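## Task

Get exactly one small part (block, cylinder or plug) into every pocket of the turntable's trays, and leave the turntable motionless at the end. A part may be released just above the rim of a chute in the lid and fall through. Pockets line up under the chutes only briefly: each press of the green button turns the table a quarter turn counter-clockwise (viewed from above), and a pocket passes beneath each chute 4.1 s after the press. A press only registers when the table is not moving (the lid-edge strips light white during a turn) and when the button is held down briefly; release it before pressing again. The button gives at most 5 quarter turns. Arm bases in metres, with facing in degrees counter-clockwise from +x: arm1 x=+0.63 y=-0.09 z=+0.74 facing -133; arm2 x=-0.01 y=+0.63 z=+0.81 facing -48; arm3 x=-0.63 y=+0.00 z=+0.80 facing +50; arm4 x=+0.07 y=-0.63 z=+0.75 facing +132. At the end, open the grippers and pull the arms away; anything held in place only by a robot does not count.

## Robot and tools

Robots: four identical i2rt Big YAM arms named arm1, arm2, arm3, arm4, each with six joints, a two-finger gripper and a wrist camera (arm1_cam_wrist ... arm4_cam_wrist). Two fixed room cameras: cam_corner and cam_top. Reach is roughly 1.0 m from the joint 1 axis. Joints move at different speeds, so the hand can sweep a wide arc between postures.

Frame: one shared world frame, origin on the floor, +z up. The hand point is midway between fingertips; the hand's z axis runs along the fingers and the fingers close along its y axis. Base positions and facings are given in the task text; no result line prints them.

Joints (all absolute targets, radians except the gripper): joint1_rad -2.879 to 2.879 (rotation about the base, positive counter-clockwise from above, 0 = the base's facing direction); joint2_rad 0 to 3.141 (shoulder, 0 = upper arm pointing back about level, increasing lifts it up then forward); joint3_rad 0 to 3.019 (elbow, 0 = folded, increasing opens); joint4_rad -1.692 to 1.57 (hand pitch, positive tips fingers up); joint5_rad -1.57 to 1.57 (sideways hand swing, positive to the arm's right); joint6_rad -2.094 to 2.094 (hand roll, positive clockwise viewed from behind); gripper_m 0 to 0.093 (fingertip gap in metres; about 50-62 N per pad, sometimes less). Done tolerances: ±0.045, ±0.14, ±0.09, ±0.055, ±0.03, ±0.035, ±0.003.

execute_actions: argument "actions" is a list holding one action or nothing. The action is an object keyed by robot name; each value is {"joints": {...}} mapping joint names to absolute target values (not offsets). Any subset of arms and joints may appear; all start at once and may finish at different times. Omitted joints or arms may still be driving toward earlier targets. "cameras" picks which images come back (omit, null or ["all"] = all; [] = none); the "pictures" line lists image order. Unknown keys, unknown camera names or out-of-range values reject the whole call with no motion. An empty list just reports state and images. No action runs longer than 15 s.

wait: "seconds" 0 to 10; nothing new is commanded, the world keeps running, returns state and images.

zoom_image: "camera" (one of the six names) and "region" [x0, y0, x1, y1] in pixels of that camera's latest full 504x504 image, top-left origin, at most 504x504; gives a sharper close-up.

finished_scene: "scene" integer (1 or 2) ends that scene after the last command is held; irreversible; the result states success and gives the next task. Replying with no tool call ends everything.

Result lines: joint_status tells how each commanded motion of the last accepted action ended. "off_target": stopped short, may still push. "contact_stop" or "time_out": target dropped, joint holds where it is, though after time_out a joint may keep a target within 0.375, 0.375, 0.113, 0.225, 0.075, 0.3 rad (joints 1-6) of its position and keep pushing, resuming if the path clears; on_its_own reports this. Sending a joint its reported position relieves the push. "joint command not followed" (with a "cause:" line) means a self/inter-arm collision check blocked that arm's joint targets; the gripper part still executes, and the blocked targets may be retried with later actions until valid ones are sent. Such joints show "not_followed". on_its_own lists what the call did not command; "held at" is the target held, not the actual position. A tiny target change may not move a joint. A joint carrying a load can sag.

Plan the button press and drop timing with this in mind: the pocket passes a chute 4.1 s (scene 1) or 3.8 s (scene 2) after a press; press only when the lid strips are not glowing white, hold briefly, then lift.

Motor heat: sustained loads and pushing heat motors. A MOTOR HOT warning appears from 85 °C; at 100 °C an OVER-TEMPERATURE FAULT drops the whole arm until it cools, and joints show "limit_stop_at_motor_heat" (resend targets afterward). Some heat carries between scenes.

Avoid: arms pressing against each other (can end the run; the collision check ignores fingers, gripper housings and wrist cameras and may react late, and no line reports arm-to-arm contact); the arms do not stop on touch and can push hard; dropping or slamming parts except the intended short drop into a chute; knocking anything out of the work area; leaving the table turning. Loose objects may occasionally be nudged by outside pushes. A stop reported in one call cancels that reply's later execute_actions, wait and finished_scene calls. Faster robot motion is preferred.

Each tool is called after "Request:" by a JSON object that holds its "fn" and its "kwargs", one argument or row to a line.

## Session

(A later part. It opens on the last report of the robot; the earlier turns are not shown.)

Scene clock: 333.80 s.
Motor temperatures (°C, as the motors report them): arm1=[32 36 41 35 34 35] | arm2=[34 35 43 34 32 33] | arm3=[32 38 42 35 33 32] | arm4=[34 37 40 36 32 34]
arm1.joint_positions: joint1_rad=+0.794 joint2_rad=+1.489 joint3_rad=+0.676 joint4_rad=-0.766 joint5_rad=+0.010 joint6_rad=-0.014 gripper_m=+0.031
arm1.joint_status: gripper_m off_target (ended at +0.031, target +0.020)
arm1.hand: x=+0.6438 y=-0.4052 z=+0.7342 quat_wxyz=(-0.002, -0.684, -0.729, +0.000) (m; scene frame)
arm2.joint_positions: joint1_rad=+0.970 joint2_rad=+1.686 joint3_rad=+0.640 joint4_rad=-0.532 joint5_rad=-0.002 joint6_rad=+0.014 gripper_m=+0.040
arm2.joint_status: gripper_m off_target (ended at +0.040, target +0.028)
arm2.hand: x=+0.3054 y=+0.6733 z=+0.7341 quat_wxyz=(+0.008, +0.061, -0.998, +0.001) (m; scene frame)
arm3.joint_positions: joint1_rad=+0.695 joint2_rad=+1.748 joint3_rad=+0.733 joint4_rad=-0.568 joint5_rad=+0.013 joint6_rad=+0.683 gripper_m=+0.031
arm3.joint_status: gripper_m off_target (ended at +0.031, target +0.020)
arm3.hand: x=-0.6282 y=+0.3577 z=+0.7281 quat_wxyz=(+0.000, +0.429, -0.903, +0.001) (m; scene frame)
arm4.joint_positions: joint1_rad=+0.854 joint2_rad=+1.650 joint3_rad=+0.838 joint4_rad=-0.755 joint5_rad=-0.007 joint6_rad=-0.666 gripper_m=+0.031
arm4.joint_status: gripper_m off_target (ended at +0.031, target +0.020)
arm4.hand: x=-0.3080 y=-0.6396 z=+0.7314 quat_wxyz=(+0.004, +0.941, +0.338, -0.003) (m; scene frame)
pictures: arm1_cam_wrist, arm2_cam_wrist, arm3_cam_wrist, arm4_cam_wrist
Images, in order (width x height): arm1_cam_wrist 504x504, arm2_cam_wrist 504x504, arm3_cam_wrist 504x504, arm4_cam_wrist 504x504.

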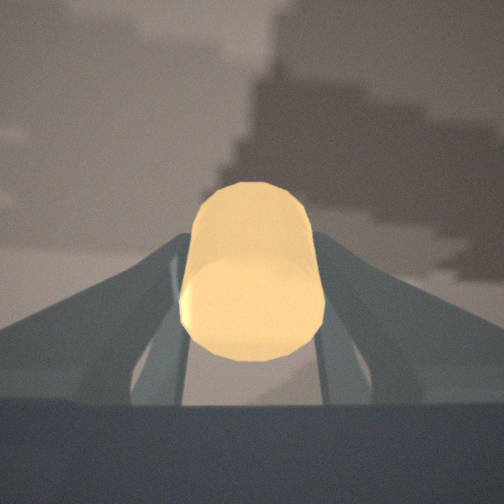

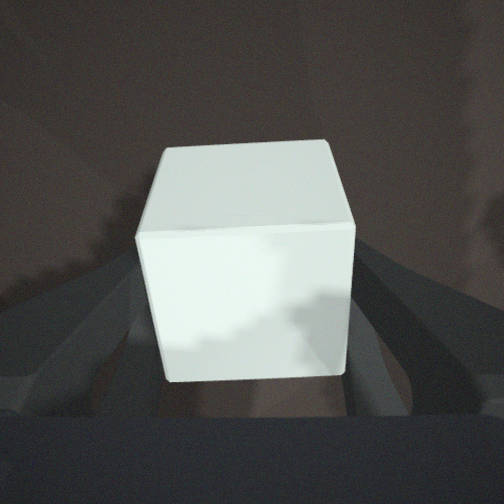

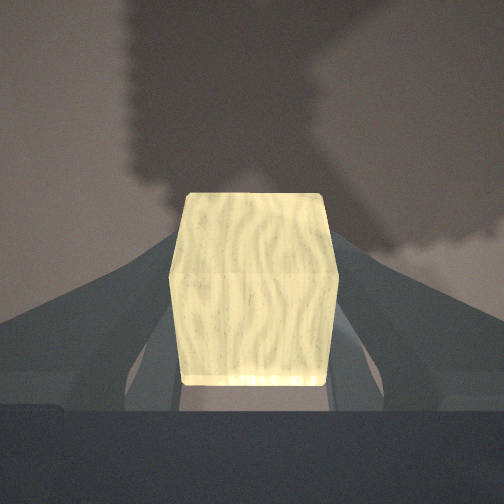

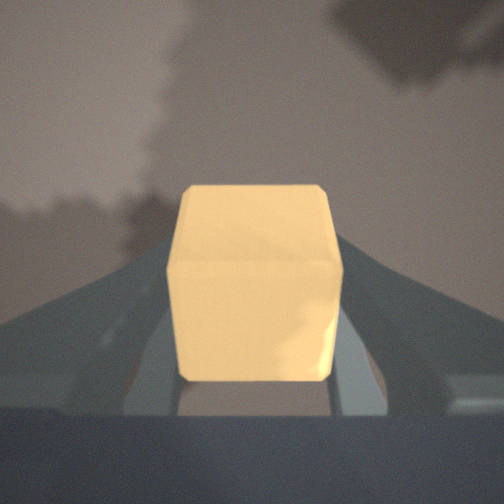

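Request:
{"fn": "execute_actions", "kwargs": {
  "actions": [
    {"arm1":{"joints":{"joint2_rad":0.922,"joint3_rad":0.86,"joint4_rad":-1.5}},"arm2":{"joints":{"joint2_rad":0.922,"joint3_rad":0.86,"joint4_rad":-1.5}},"arm3":{"joints":{"joint2_rad":0.922,"joint3_rad":0.86,"joint4_rad":-1.5}},"arm4":{"joints":{"joint2_rad":0.922,"joint3_rad":0.86,"joint4_rad":-1.5}}}
  ],
  "cameras": []
}}

Request:
{"fn": "execute_actions", "kwargs": {
  "actions": [
    {"arm1":{"joints":{"joint1_rad":-1.12}},"arm2":{"joints":{"joint1_rad":-0.71}},"arm3":{"joints":{"joint1_rad":-0.873,"joint6_rad":0}},"arm4":{"joints":{"joint1_rad":-0.59,"joint6_rad":0}}}
  ],
  "cameras": ["cam_corner"]
}}

Request:
{"fn": "execute_actions", "kwargs": {
  "actions": [
    {"arm1":{"joints":{"joint4_rad":-0.9}},"arm2":{"joints":{"joint4_rad":-0.9}},"arm3":{"joints":{"joint4_rad":-0.9}},"arm4":{"joints":{"joint4_rad":-0.9}}}
  ]
}}

Scene clock: 356.50 s.
Motor temperatures (°C, as the motors report them): arm1=[32 36 41 35 34 35] | arm2=[34 35 42 34 32 33] | arm3=[32 38 41 35 33 32] | arm4=[34 37 39 36 32 34]
arm1.joint_positions: joint1_rad=+0.794 joint2_rad=+0.912 joint3_rad=+0.842 joint4_rad=-1.485 joint5_rad=+0.010 joint6_rad=-0.014 gripper_m=+0.031
arm1.joint_status: all done
arm1.hand: x=+0.6365 y=-0.3127 z=+0.9421 quat_wxyz=(-0.011, -0.684, -0.729, +0.008) (m; scene frame)
arm2.joint_positions: joint1_rad=+0.970 joint2_rad=+0.918 joint3_rad=+0.852 joint4_rad=-1.489 joint5_rad=-0.002 joint6_rad=+0.014 gripper_m=+0.040
arm2.joint_status: all done
arm2.hand: x=+0.2165 y=+0.6622 z=+1.0139 quat_wxyz=(-0.003, +0.061, -0.998, +0.001) (m; scene frame)
arm3.joint_positions: joint1_rad=+0.695 joint2_rad=+0.922 joint3_rad=+0.831 joint4_rad=-1.484 joint5_rad=+0.013 joint6_rad=+0.683 gripper_m=+0.031
arm3.joint_status: all done
arm3.hand: x=-0.6249 y=+0.2278 z=+0.9986 quat_wxyz=(-0.002, +0.429, -0.903, -0.003) (m; scene frame)
arm4.joint_positions: joint1_rad=+0.854 joint2_rad=+0.921 joint3_rad=+0.838 joint4_rad=-1.492 joint5_rad=-0.007 joint6_rad=-0.666 gripper_m=+0.031
arm4.joint_status: all done
arm4.hand: x=-0.1513 y=-0.6357 z=+0.9475 quat_wxyz=(+0.005, +0.941, +0.338, +0.000) (m; scene frame)
pictures: none
No camera images: the call's "cameras" was empty. Leave "cameras" out to get every camera's image.

Scene clock: 358.47 s.
Motor temperatures (°C, as the motors report them): arm1=[32 36 42 35 34 35] | arm2=[34 35 43 34 32 33] | arm3=[32 38 42 35 33 32] | arm4=[34 37 40 36 32 34]
arm1.joint_positions: joint1_rad=-1.116 joint2_rad=+0.912 joint3_rad=+0.842 joint4_rad=-1.485 joint5_rad=+0.011 joint6_rad=-0.014 gripper_m=+0.031
arm1.joint_status: all done
arm1.hand: x=+0.4088 y=-0.0170 z=+0.9360 quat_wxyz=(+0.002, -0.991, +0.137, +0.000) (m; scene frame)
arm2.joint_positions: joint1_rad=-0.708 joint2_rad=+0.918 joint3_rad=+0.852 joint4_rad=-1.489 joint5_rad=-0.001 joint6_rad=+0.014 gripper_m=+0.040
arm2.joint_status: all done
arm2.hand: x=-0.0055 y=+0.4005 z=+1.0168 quat_wxyz=(-0.005, -0.702, -0.712, +0.009) (m; scene frame)
arm3.joint_positions: joint1_rad=-0.869 joint2_rad=+0.922 joint3_rad=+0.831 joint4_rad=-1.484 joint5_rad=+0.013 joint6_rad=+0.008 gripper_m=+0.031
arm3.joint_status: all done
arm3.hand: x=-0.4010 y=+0.0002 z=+0.9934 quat_wxyz=(+0.008, -0.001, -1.000, +0.001) (m; scene frame)
arm4.joint_positions: joint1_rad=-0.582 joint2_rad=+0.921 joint3_rad=+0.838 joint4_rad=-1.492 joint5_rad=-0.007 joint6_rad=-0.015 gripper_m=+0.031
arm4.joint_status: all done
arm4.hand: x=+0.0388 y=-0.4062 z=+0.9471 quat_wxyz=(+0.005, +0.765, -0.644, +0.000) (m; scene frame)
pictures: cam_corner
Images, in order (width x height): cam_corner 504x504.

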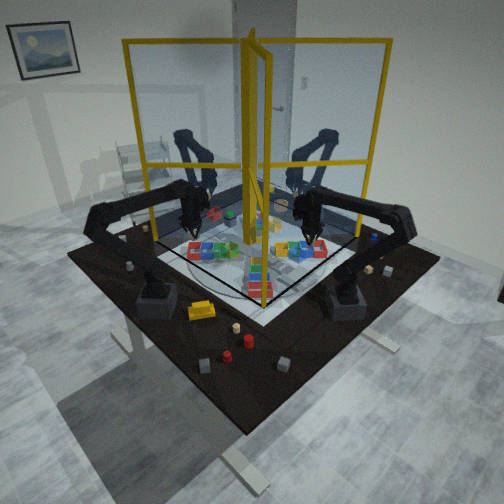

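Scene clock: 359.73 s.
Motor temperatures (°C, as the motors report them): arm1=[32 36 42 35 34 35] | arm2=[34 35 43 34 32 33] | arm3=[32 38 42 35 33 32] | arm4=[34 37 40 36 32 34]
arm1.joint_positions: joint1_rad=-1.116 joint2_rad=+0.912 joint3_rad=+0.842 joint4_rad=-0.921 joint5_rad=+0.011 joint6_rad=-0.014 gripper_m=+0.031
arm1.joint_status: all done
arm1.hand: x=+0.2829 y=+0.0207 z=+0.9739 quat_wxyz=(+0.044, -0.951, +0.134, +0.275) (m; scene frame)
arm2.joint_positions: joint1_rad=-0.708 joint2_rad=+0.918 joint3_rad=+0.852 joint4_rad=-0.917 joint5_rad=-0.001 joint6_rad=+0.014 gripper_m=+0.040
arm2.joint_status: all done
arm2.hand: x=-0.0014 y=+0.2681 z=+1.0586 quat_wxyz=(-0.209, -0.670, -0.682, +0.204) (m; scene frame)
arm3.joint_positions: joint1_rad=-0.869 joint2_rad=+0.922 joint3_rad=+0.831 joint4_rad=-0.926 joint5_rad=+0.013 joint6_rad=+0.008 gripper_m=+0.031
arm3.joint_status: all done
arm3.hand: x=-0.2703 y=+0.0006 z=+1.0284 quat_wxyz=(-0.267, -0.004, -0.964, -0.001) (m; scene frame)
arm4.joint_positions: joint1_rad=-0.582 joint2_rad=+0.921 joint3_rad=+0.838 joint4_rad=-0.917 joint5_rad=-0.007 joint6_rad=-0.015 gripper_m=+0.031
arm4.joint_status: all done
arm4.hand: x=+0.0178 y=-0.2740 z=+0.9857 quat_wxyz=(-0.181, +0.735, -0.617, -0.214) (m; scene frame)
pictures: arm1_cam_wrist, arm2_cam_wrist, arm3_cam_wrist, arm4_cam_wrist, cam_corner, cam_top
Images, in order (width x height): arm1_cam_wrist 504x504, arm2_cam_wrist 504x504, arm3_cam_wrist 504x504, arm4_cam_wrist 504x504, cam_corner 504x504, cam_top 504x504.

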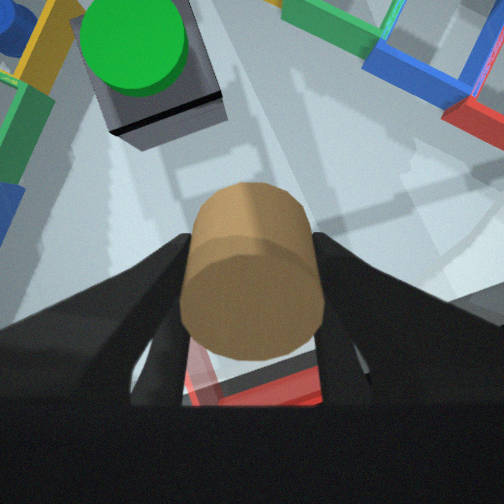

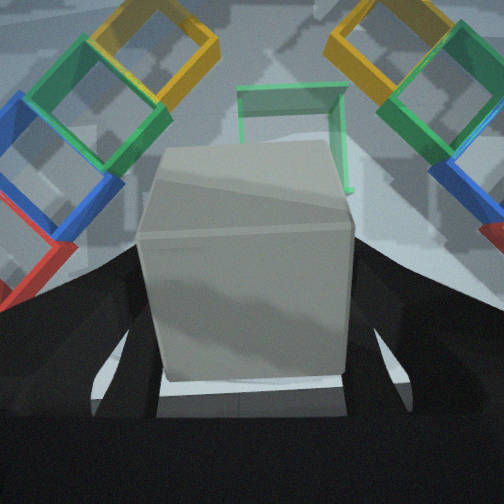

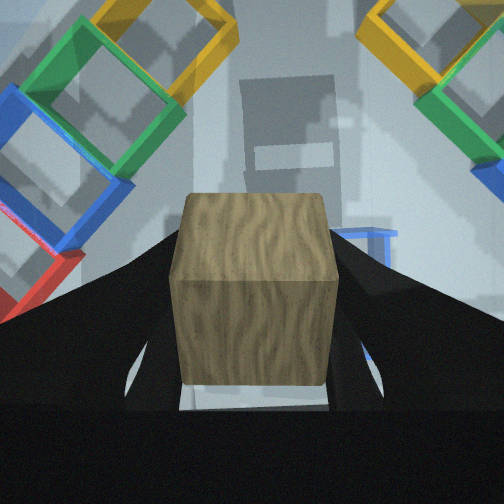

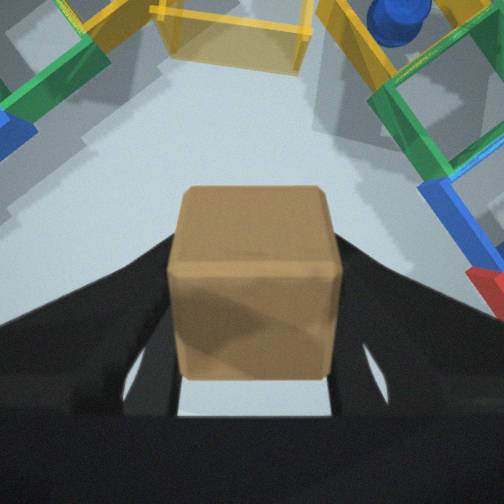

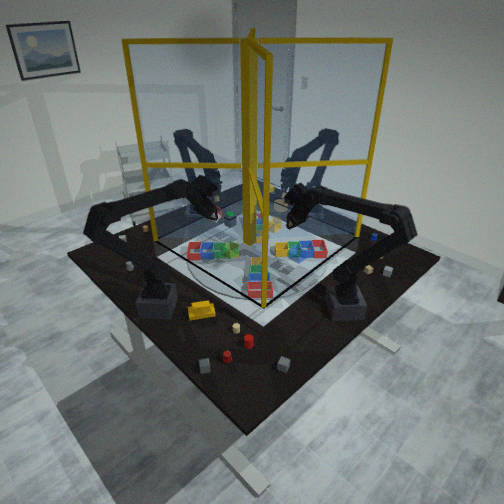

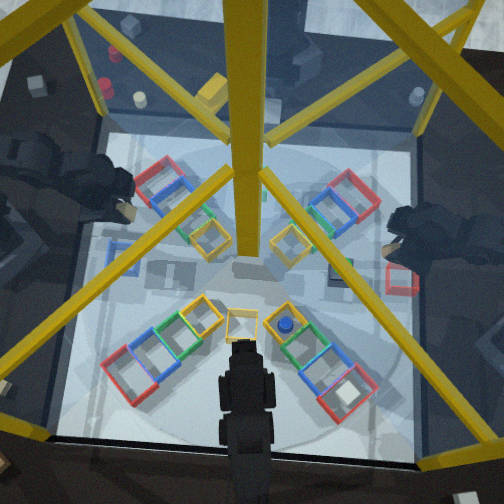

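Request:
{"fn": "execute_actions", "kwargs": {
  "actions": [
    {"arm1":{"joints":{"joint2_rad":0.43,"joint3_rad":0.91,"joint4_rad":-1.44}},"arm2":{"joints":{"joint2_rad":0.77,"joint3_rad":0.81,"joint4_rad":-1.0}},"arm3":{"joints":{"joint2_rad":0.576,"joint3_rad":0.76,"joint4_rad":-1.145}},"arm4":{"joints":{"joint2_rad":1.065,"joint3_rad":1.04,"joint4_rad":-0.94}}}
  ],
  "cameras": ["arm1_cam_wrist","arm2_cam_wrist","arm3_cam_wrist","arm4_cam_wrist"]
}}

Scene clock: 398.20 s.
Motor temperatures (°C, as the motors report them): arm1=[32 35 46 36 34 35] | arm2=[34 34 48 35 32 33] | arm3=[32 37 46 35 33 32] | arm4=[34 36 45 36 32 34]
arm1.joint_positions: joint1_rad=-1.116 joint2_rad=+0.421 joint3_rad=+0.875 joint4_rad=-1.423 joint5_rad=+0.011 joint6_rad=-0.014 gripper_m=+0.031
arm1.joint_status: all done
arm1.hand: x=+0.4477 y=-0.0278 z=+1.0495 quat_wxyz=(+0.046, -0.948, +0.134, +0.285) (m; scene frame)
arm2.joint_positions: joint1_rad=-0.708 joint2_rad=+0.763 joint3_rad=+0.805 joint4_rad=-0.988 joint5_rad=-0.001 joint6_rad=+0.014 gripper_m=+0.040
arm2.joint_status: all done
arm2.hand: x=-0.0025 y=+0.3109 z=+1.0736 quat_wxyz=(-0.221, -0.666, -0.678, +0.216) (m; scene frame)
arm3.joint_positions: joint1_rad=-0.869 joint2_rad=+0.568 joint3_rad=+0.752 joint4_rad=-1.128 joint5_rad=+0.013 joint6_rad=+0.008 gripper_m=+0.031
arm3.joint_status: all done
arm3.hand: x=-0.3679 y=-0.0004 z=+1.0628 quat_wxyz=(-0.303, -0.004, -0.953, -0.001) (m; scene frame)
arm4.joint_positions: joint1_rad=-0.582 joint2_rad=+1.074 joint3_rad=+0.980 joint4_rad=-0.939 joint5_rad=-0.007 joint6_rad=-0.015 gripper_m=+0.031
arm4.joint_status: all done
arm4.hand: x=+0.0104 y=-0.2273 z=+1.0004 quat_wxyz=(-0.171, +0.738, -0.620, -0.203) (m; scene frame)
pictures: arm1_cam_wrist, arm2_cam_wrist, arm3_cam_wrist, arm4_cam_wrist
Images, in order (width x height): arm1_cam_wrist 504x504, arm2_cam_wrist 504x504, arm3_cam_wrist 504x504, arm4_cam_wrist 504x504.

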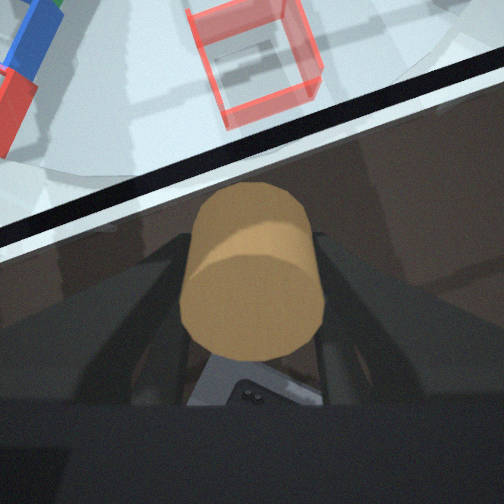

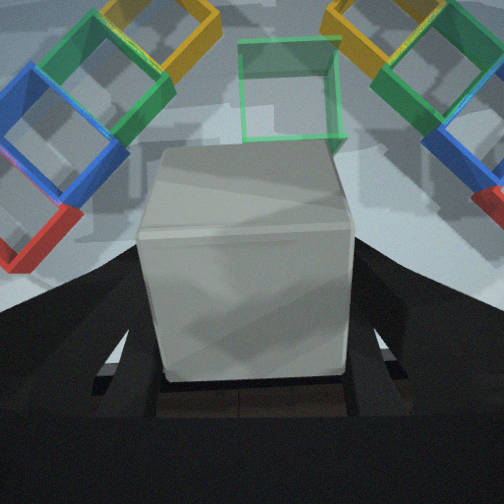

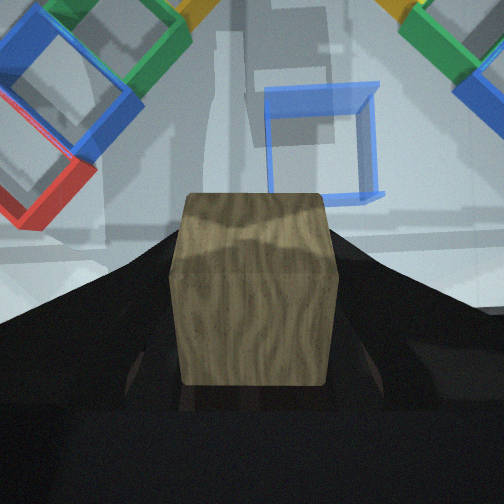

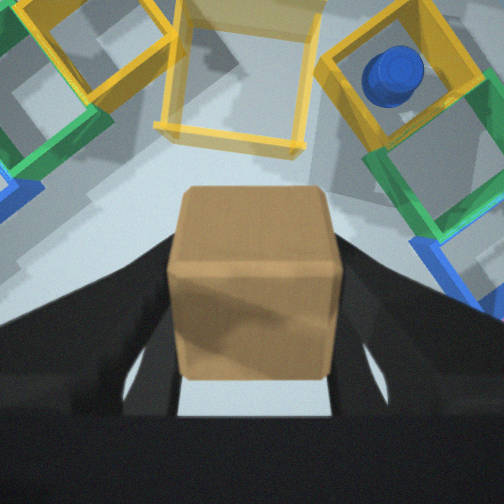

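Request:
{"fn": "zoom_image", "kwargs": {
  "camera": "arm2_cam_wrist",
  "region": [180, 0, 400, 160]
}}

Request:
{"fn": "zoom_image", "kwargs": {
  "camera": "arm3_cam_wrist",
  "region": [220, 60, 440, 220]
}}

Request:
{"fn": "zoom_image", "kwargs": {
  "camera": "arm4_cam_wrist",
  "region": [120, 0, 360, 180]
}}

Request:
{"fn": "zoom_image", "kwargs": {
  "camera": "arm1_cam_wrist",
  "region": [150, 0, 370, 160]
}}

Region (180, 0, 400, 160) of arm2_cam_wrist's 504x504 image, scaled by 2.291, with more detail than that image has; it fills the top 367 rows of this view, and the rest is white.

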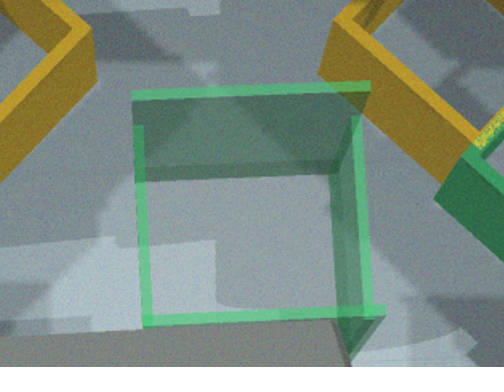

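Region (220, 60, 440, 220) of arm3_cam_wrist's 504x504 image, scaled by 2.291, with more detail than that image has; it fills the top 367 rows of this view, and the rest is white.

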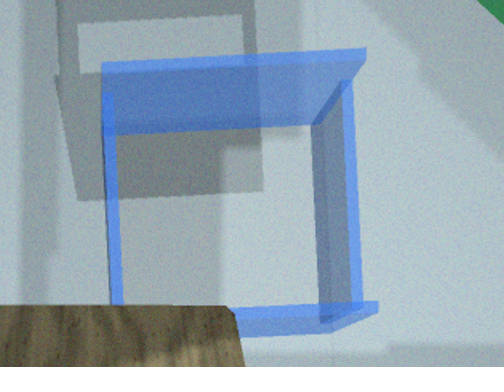

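Region (120, 0, 360, 180) of arm4_cam_wrist's 504x504 image, scaled by 2.100, with more detail than that image has; it fills the top 378 rows of this view, and the rest is white.

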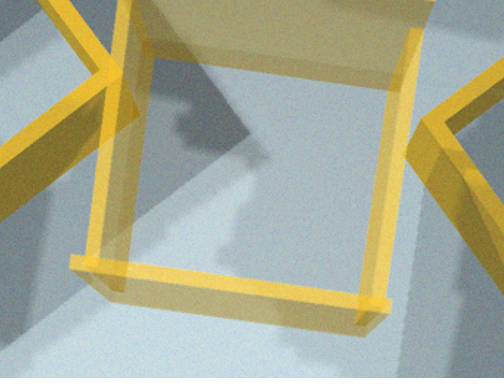

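Region (150, 0, 370, 160) of arm1_cam_wrist's 504x504 image, scaled by 2.291, with more detail than that image has; it fills the top 367 rows of this view, and the rest is white.

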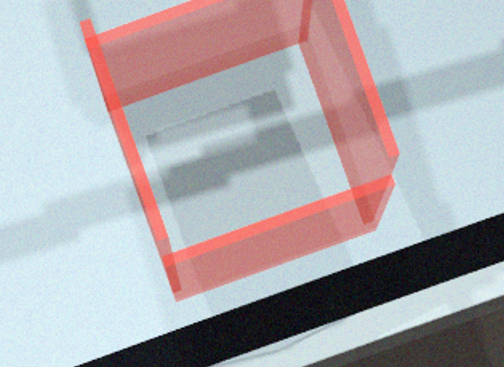

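Request:
{"fn": "execute_actions", "kwargs": {
  "actions": [
    {"arm1":{"joints":{"joint1_rad":-1.03,"joint2_rad":0.845,"joint3_rad":1.01,"joint4_rad":-1.09}},"arm2":{"joints":{"joint1_rad":-0.785,"joint2_rad":1.505,"joint3_rad":1.27,"joint4_rad":-1.325,"joint6_rad":-0.08}},"arm3":{"joints":{"joint1_rad":-1.015,"joint2_rad":1.235,"joint3_rad":1.02,"joint4_rad":-1.345,"joint6_rad":-0.18}},"arm4":{"joints":{"joint1_rad":-0.56,"joint2_rad":1.465,"joint3_rad":1.37,"joint4_rad":-1.21,"joint6_rad":0.115}}}
  ]
}}

Scene clock: 511.63 s.
Motor temperatures (°C, as the motors report them): arm1=[32 35 49 36 34 35] | arm2=[34 34 50 34 32 33] | arm3=[32 37 46 35 33 32] | arm4=[34 36 55 36 32 34]
arm1.joint_positions: joint1_rad=-1.035 joint2_rad=+0.855 joint3_rad=+0.983 joint4_rad=-1.111 joint5_rad=+0.011 joint6_rad=-0.014 gripper_m=+0.031
arm1.joint_status: all done
arm1.hand: x=+0.2940 y=-0.0108 z=+1.0404 quat_wxyz=(+0.033, -0.954, +0.095, +0.281) (m; scene frame)
arm2.joint_positions: joint1_rad=-0.784 joint2_rad=+1.509 joint3_rad=+1.235 joint4_rad=-1.314 joint5_rad=-0.001 joint6_rad=-0.068 gripper_m=+0.040
arm2.joint_status: all done
arm2.hand: x=-0.0329 y=+0.2018 z=+0.9800 quat_wxyz=(+0.006, -0.700, -0.714, -0.003) (m; scene frame)
arm3.joint_positions: joint1_rad=-1.013 joint2_rad=+1.245 joint3_rad=+0.989 joint4_rad=-1.328 joint5_rad=+0.012 joint6_rad=-0.172 gripper_m=+0.031
arm3.joint_status: all done
arm3.hand: x=-0.3003 y=-0.0461 z=+0.9675 quat_wxyz=(+0.014, +0.018, -1.000, +0.000) (m; scene frame)
arm4.joint_positions: joint1_rad=-0.572 joint2_rad=+1.482 joint3_rad=+1.308 joint4_rad=-1.203 joint5_rad=-0.007 joint6_rad=+0.100 gripper_m=+0.031
arm4.joint_status: all done
arm4.hand: x=-0.0057 y=-0.1569 z=+0.9578 quat_wxyz=(-0.055, +0.727, -0.679, -0.079) (m; scene frame)
pictures: arm1_cam_wrist, arm2_cam_wrist, arm3_cam_wrist, arm4_cam_wrist, cam_corner, cam_top
Images, in order (width x height): arm1_cam_wrist 504x504, arm2_cam_wrist 504x504, arm3_cam_wrist 504x504, arm4_cam_wrist 504x504, cam_corner 504x504, cam_top 504x504.

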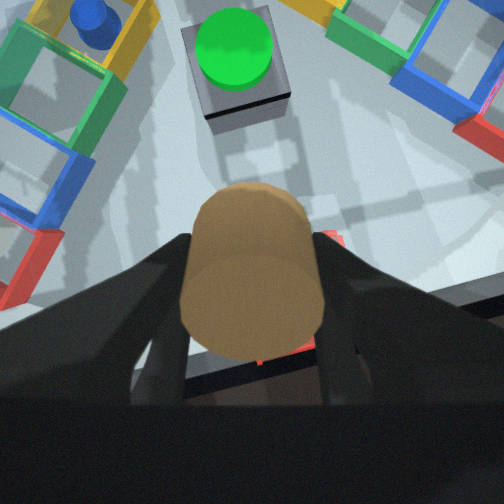

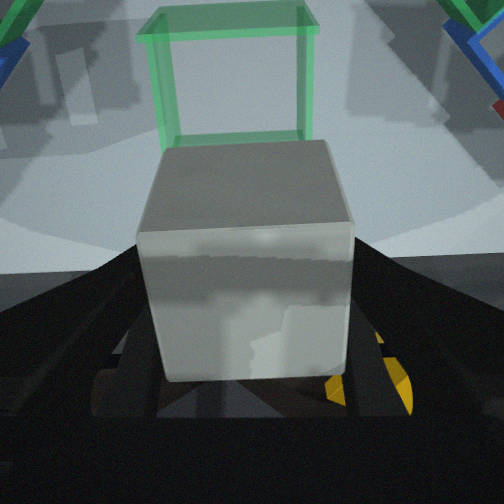

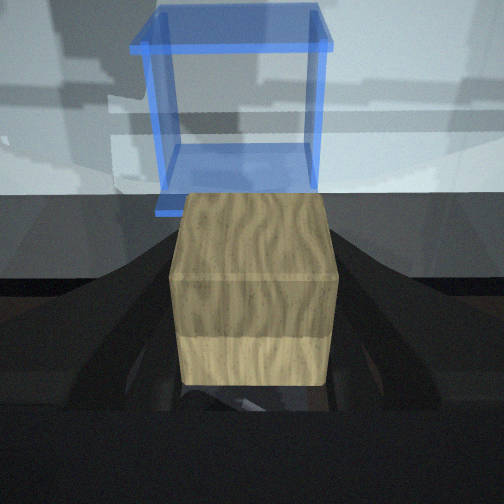

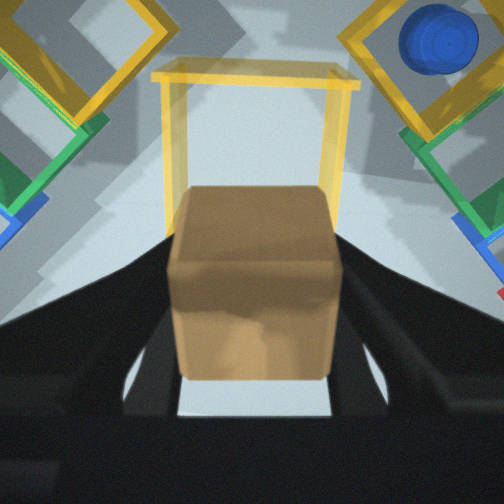

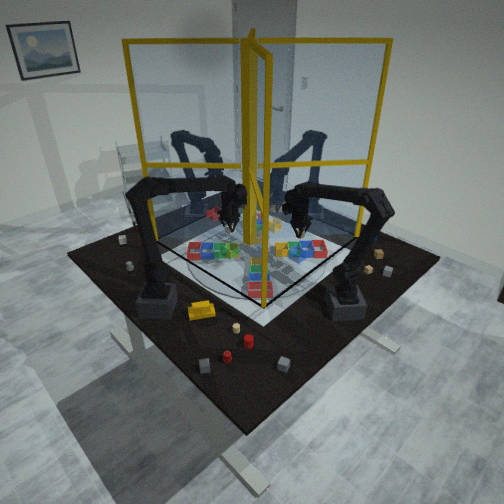

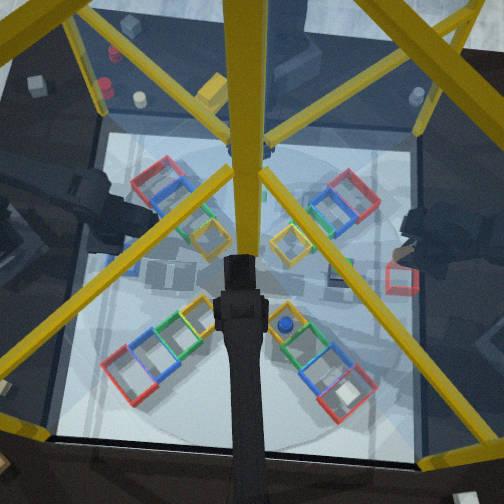

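Request:
{"fn": "execute_actions", "kwargs": {
  "actions": [
    {"arm1":{"joints":{"joint1_rad":-1.005,"joint2_rad":1.49,"joint3_rad":1.41,"joint4_rad":-1.45}},"arm2":{"joints":{"joint1_rad":-0.755,"joint2_rad":1.525,"joint3_rad":1.105,"joint4_rad":-1.126}},"arm3":{"joints":{"joint1_rad":-0.985,"joint2_rad":1.25,"joint3_rad":0.865,"joint4_rad":-1.15}},"arm4":{"joints":{"joint2_rad":1.495,"joint3_rad":1.224,"joint4_rad":-1.082}}}
  ],
  "cameras": ["arm1_cam_wrist","arm2_cam_wrist","arm3_cam_wrist","arm4_cam_wrist"]
}}

Scene clock: 563.37 s.
Motor temperatures (°C, as the motors report them): arm1=[32 35 51 36 34 35] | arm2=[34 36 53 34 32 33] | arm3=[32 37 47 35 33 32] | arm4=[34 37 56 36 32 34]
arm1.joint_positions: joint1_rad=-1.013 joint2_rad=+1.500 joint3_rad=+1.367 joint4_rad=-1.434 joint5_rad=+0.011 joint6_rad=-0.014 gripper_m=+0.031
arm1.joint_status: all done
arm1.hand: x=+0.1928 y=-0.0002 z=+0.9503 quat_wxyz=(+0.001, -0.996, +0.086, -0.006) (m; scene frame)
arm2.joint_positions: joint1_rad=-0.757 joint2_rad=+1.519 joint3_rad=+1.100 joint4_rad=-1.139 joint5_rad=-0.001 joint6_rad=-0.068 gripper_m=+0.040
arm2.joint_status: all done
arm2.hand: x=-0.0215 y=+0.2084 z=+0.9275 quat_wxyz=(-0.004, -0.690, -0.724, +0.009) (m; scene frame)
arm3.joint_positions: joint1_rad=-0.990 joint2_rad=+1.245 joint3_rad=+0.859 joint4_rad=-1.169 joint5_rad=+0.012 joint6_rad=-0.173 gripper_m=+0.031
arm3.joint_status: all done
arm3.hand: x=-0.3081 y=-0.0373 z=+0.9205 quat_wxyz=(-0.001, +0.029, -1.000, +0.002) (m; scene frame)
arm4.joint_positions: joint1_rad=-0.572 joint2_rad=+1.492 joint3_rad=+1.226 joint4_rad=-1.095 joint5_rad=-0.007 joint6_rad=+0.100 gripper_m=+0.031
arm4.joint_status: all done
arm4.hand: x=-0.0057 y=-0.1571 z=+0.9238 quat_wxyz=(-0.060, +0.727, -0.679, -0.085) (m; scene frame)
pictures: arm1_cam_wrist, arm2_cam_wrist, arm3_cam_wrist, arm4_cam_wrist
Images, in order (width x height): arm1_cam_wrist 504x504, arm2_cam_wrist 504x504, arm3_cam_wrist 504x504, arm4_cam_wrist 504x504.

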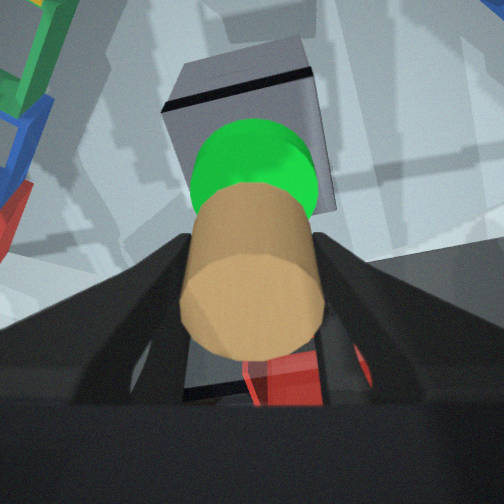

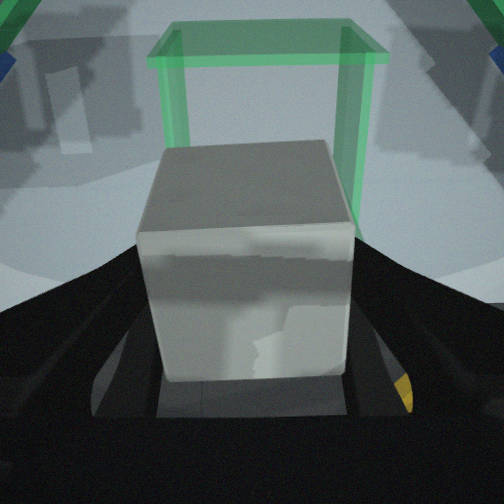

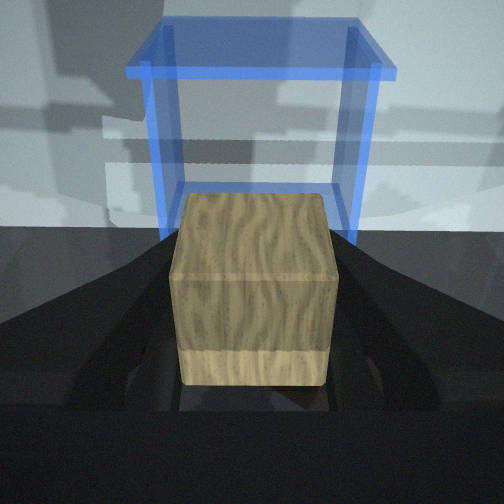

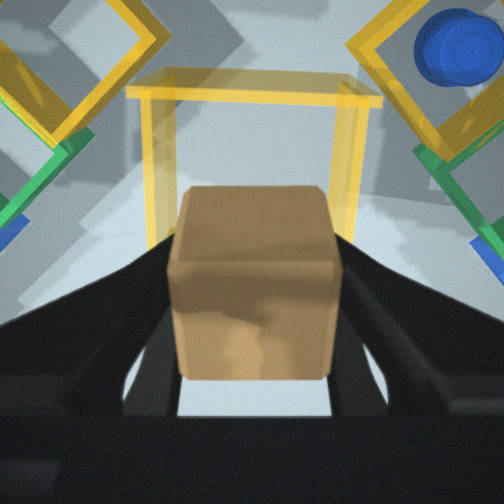

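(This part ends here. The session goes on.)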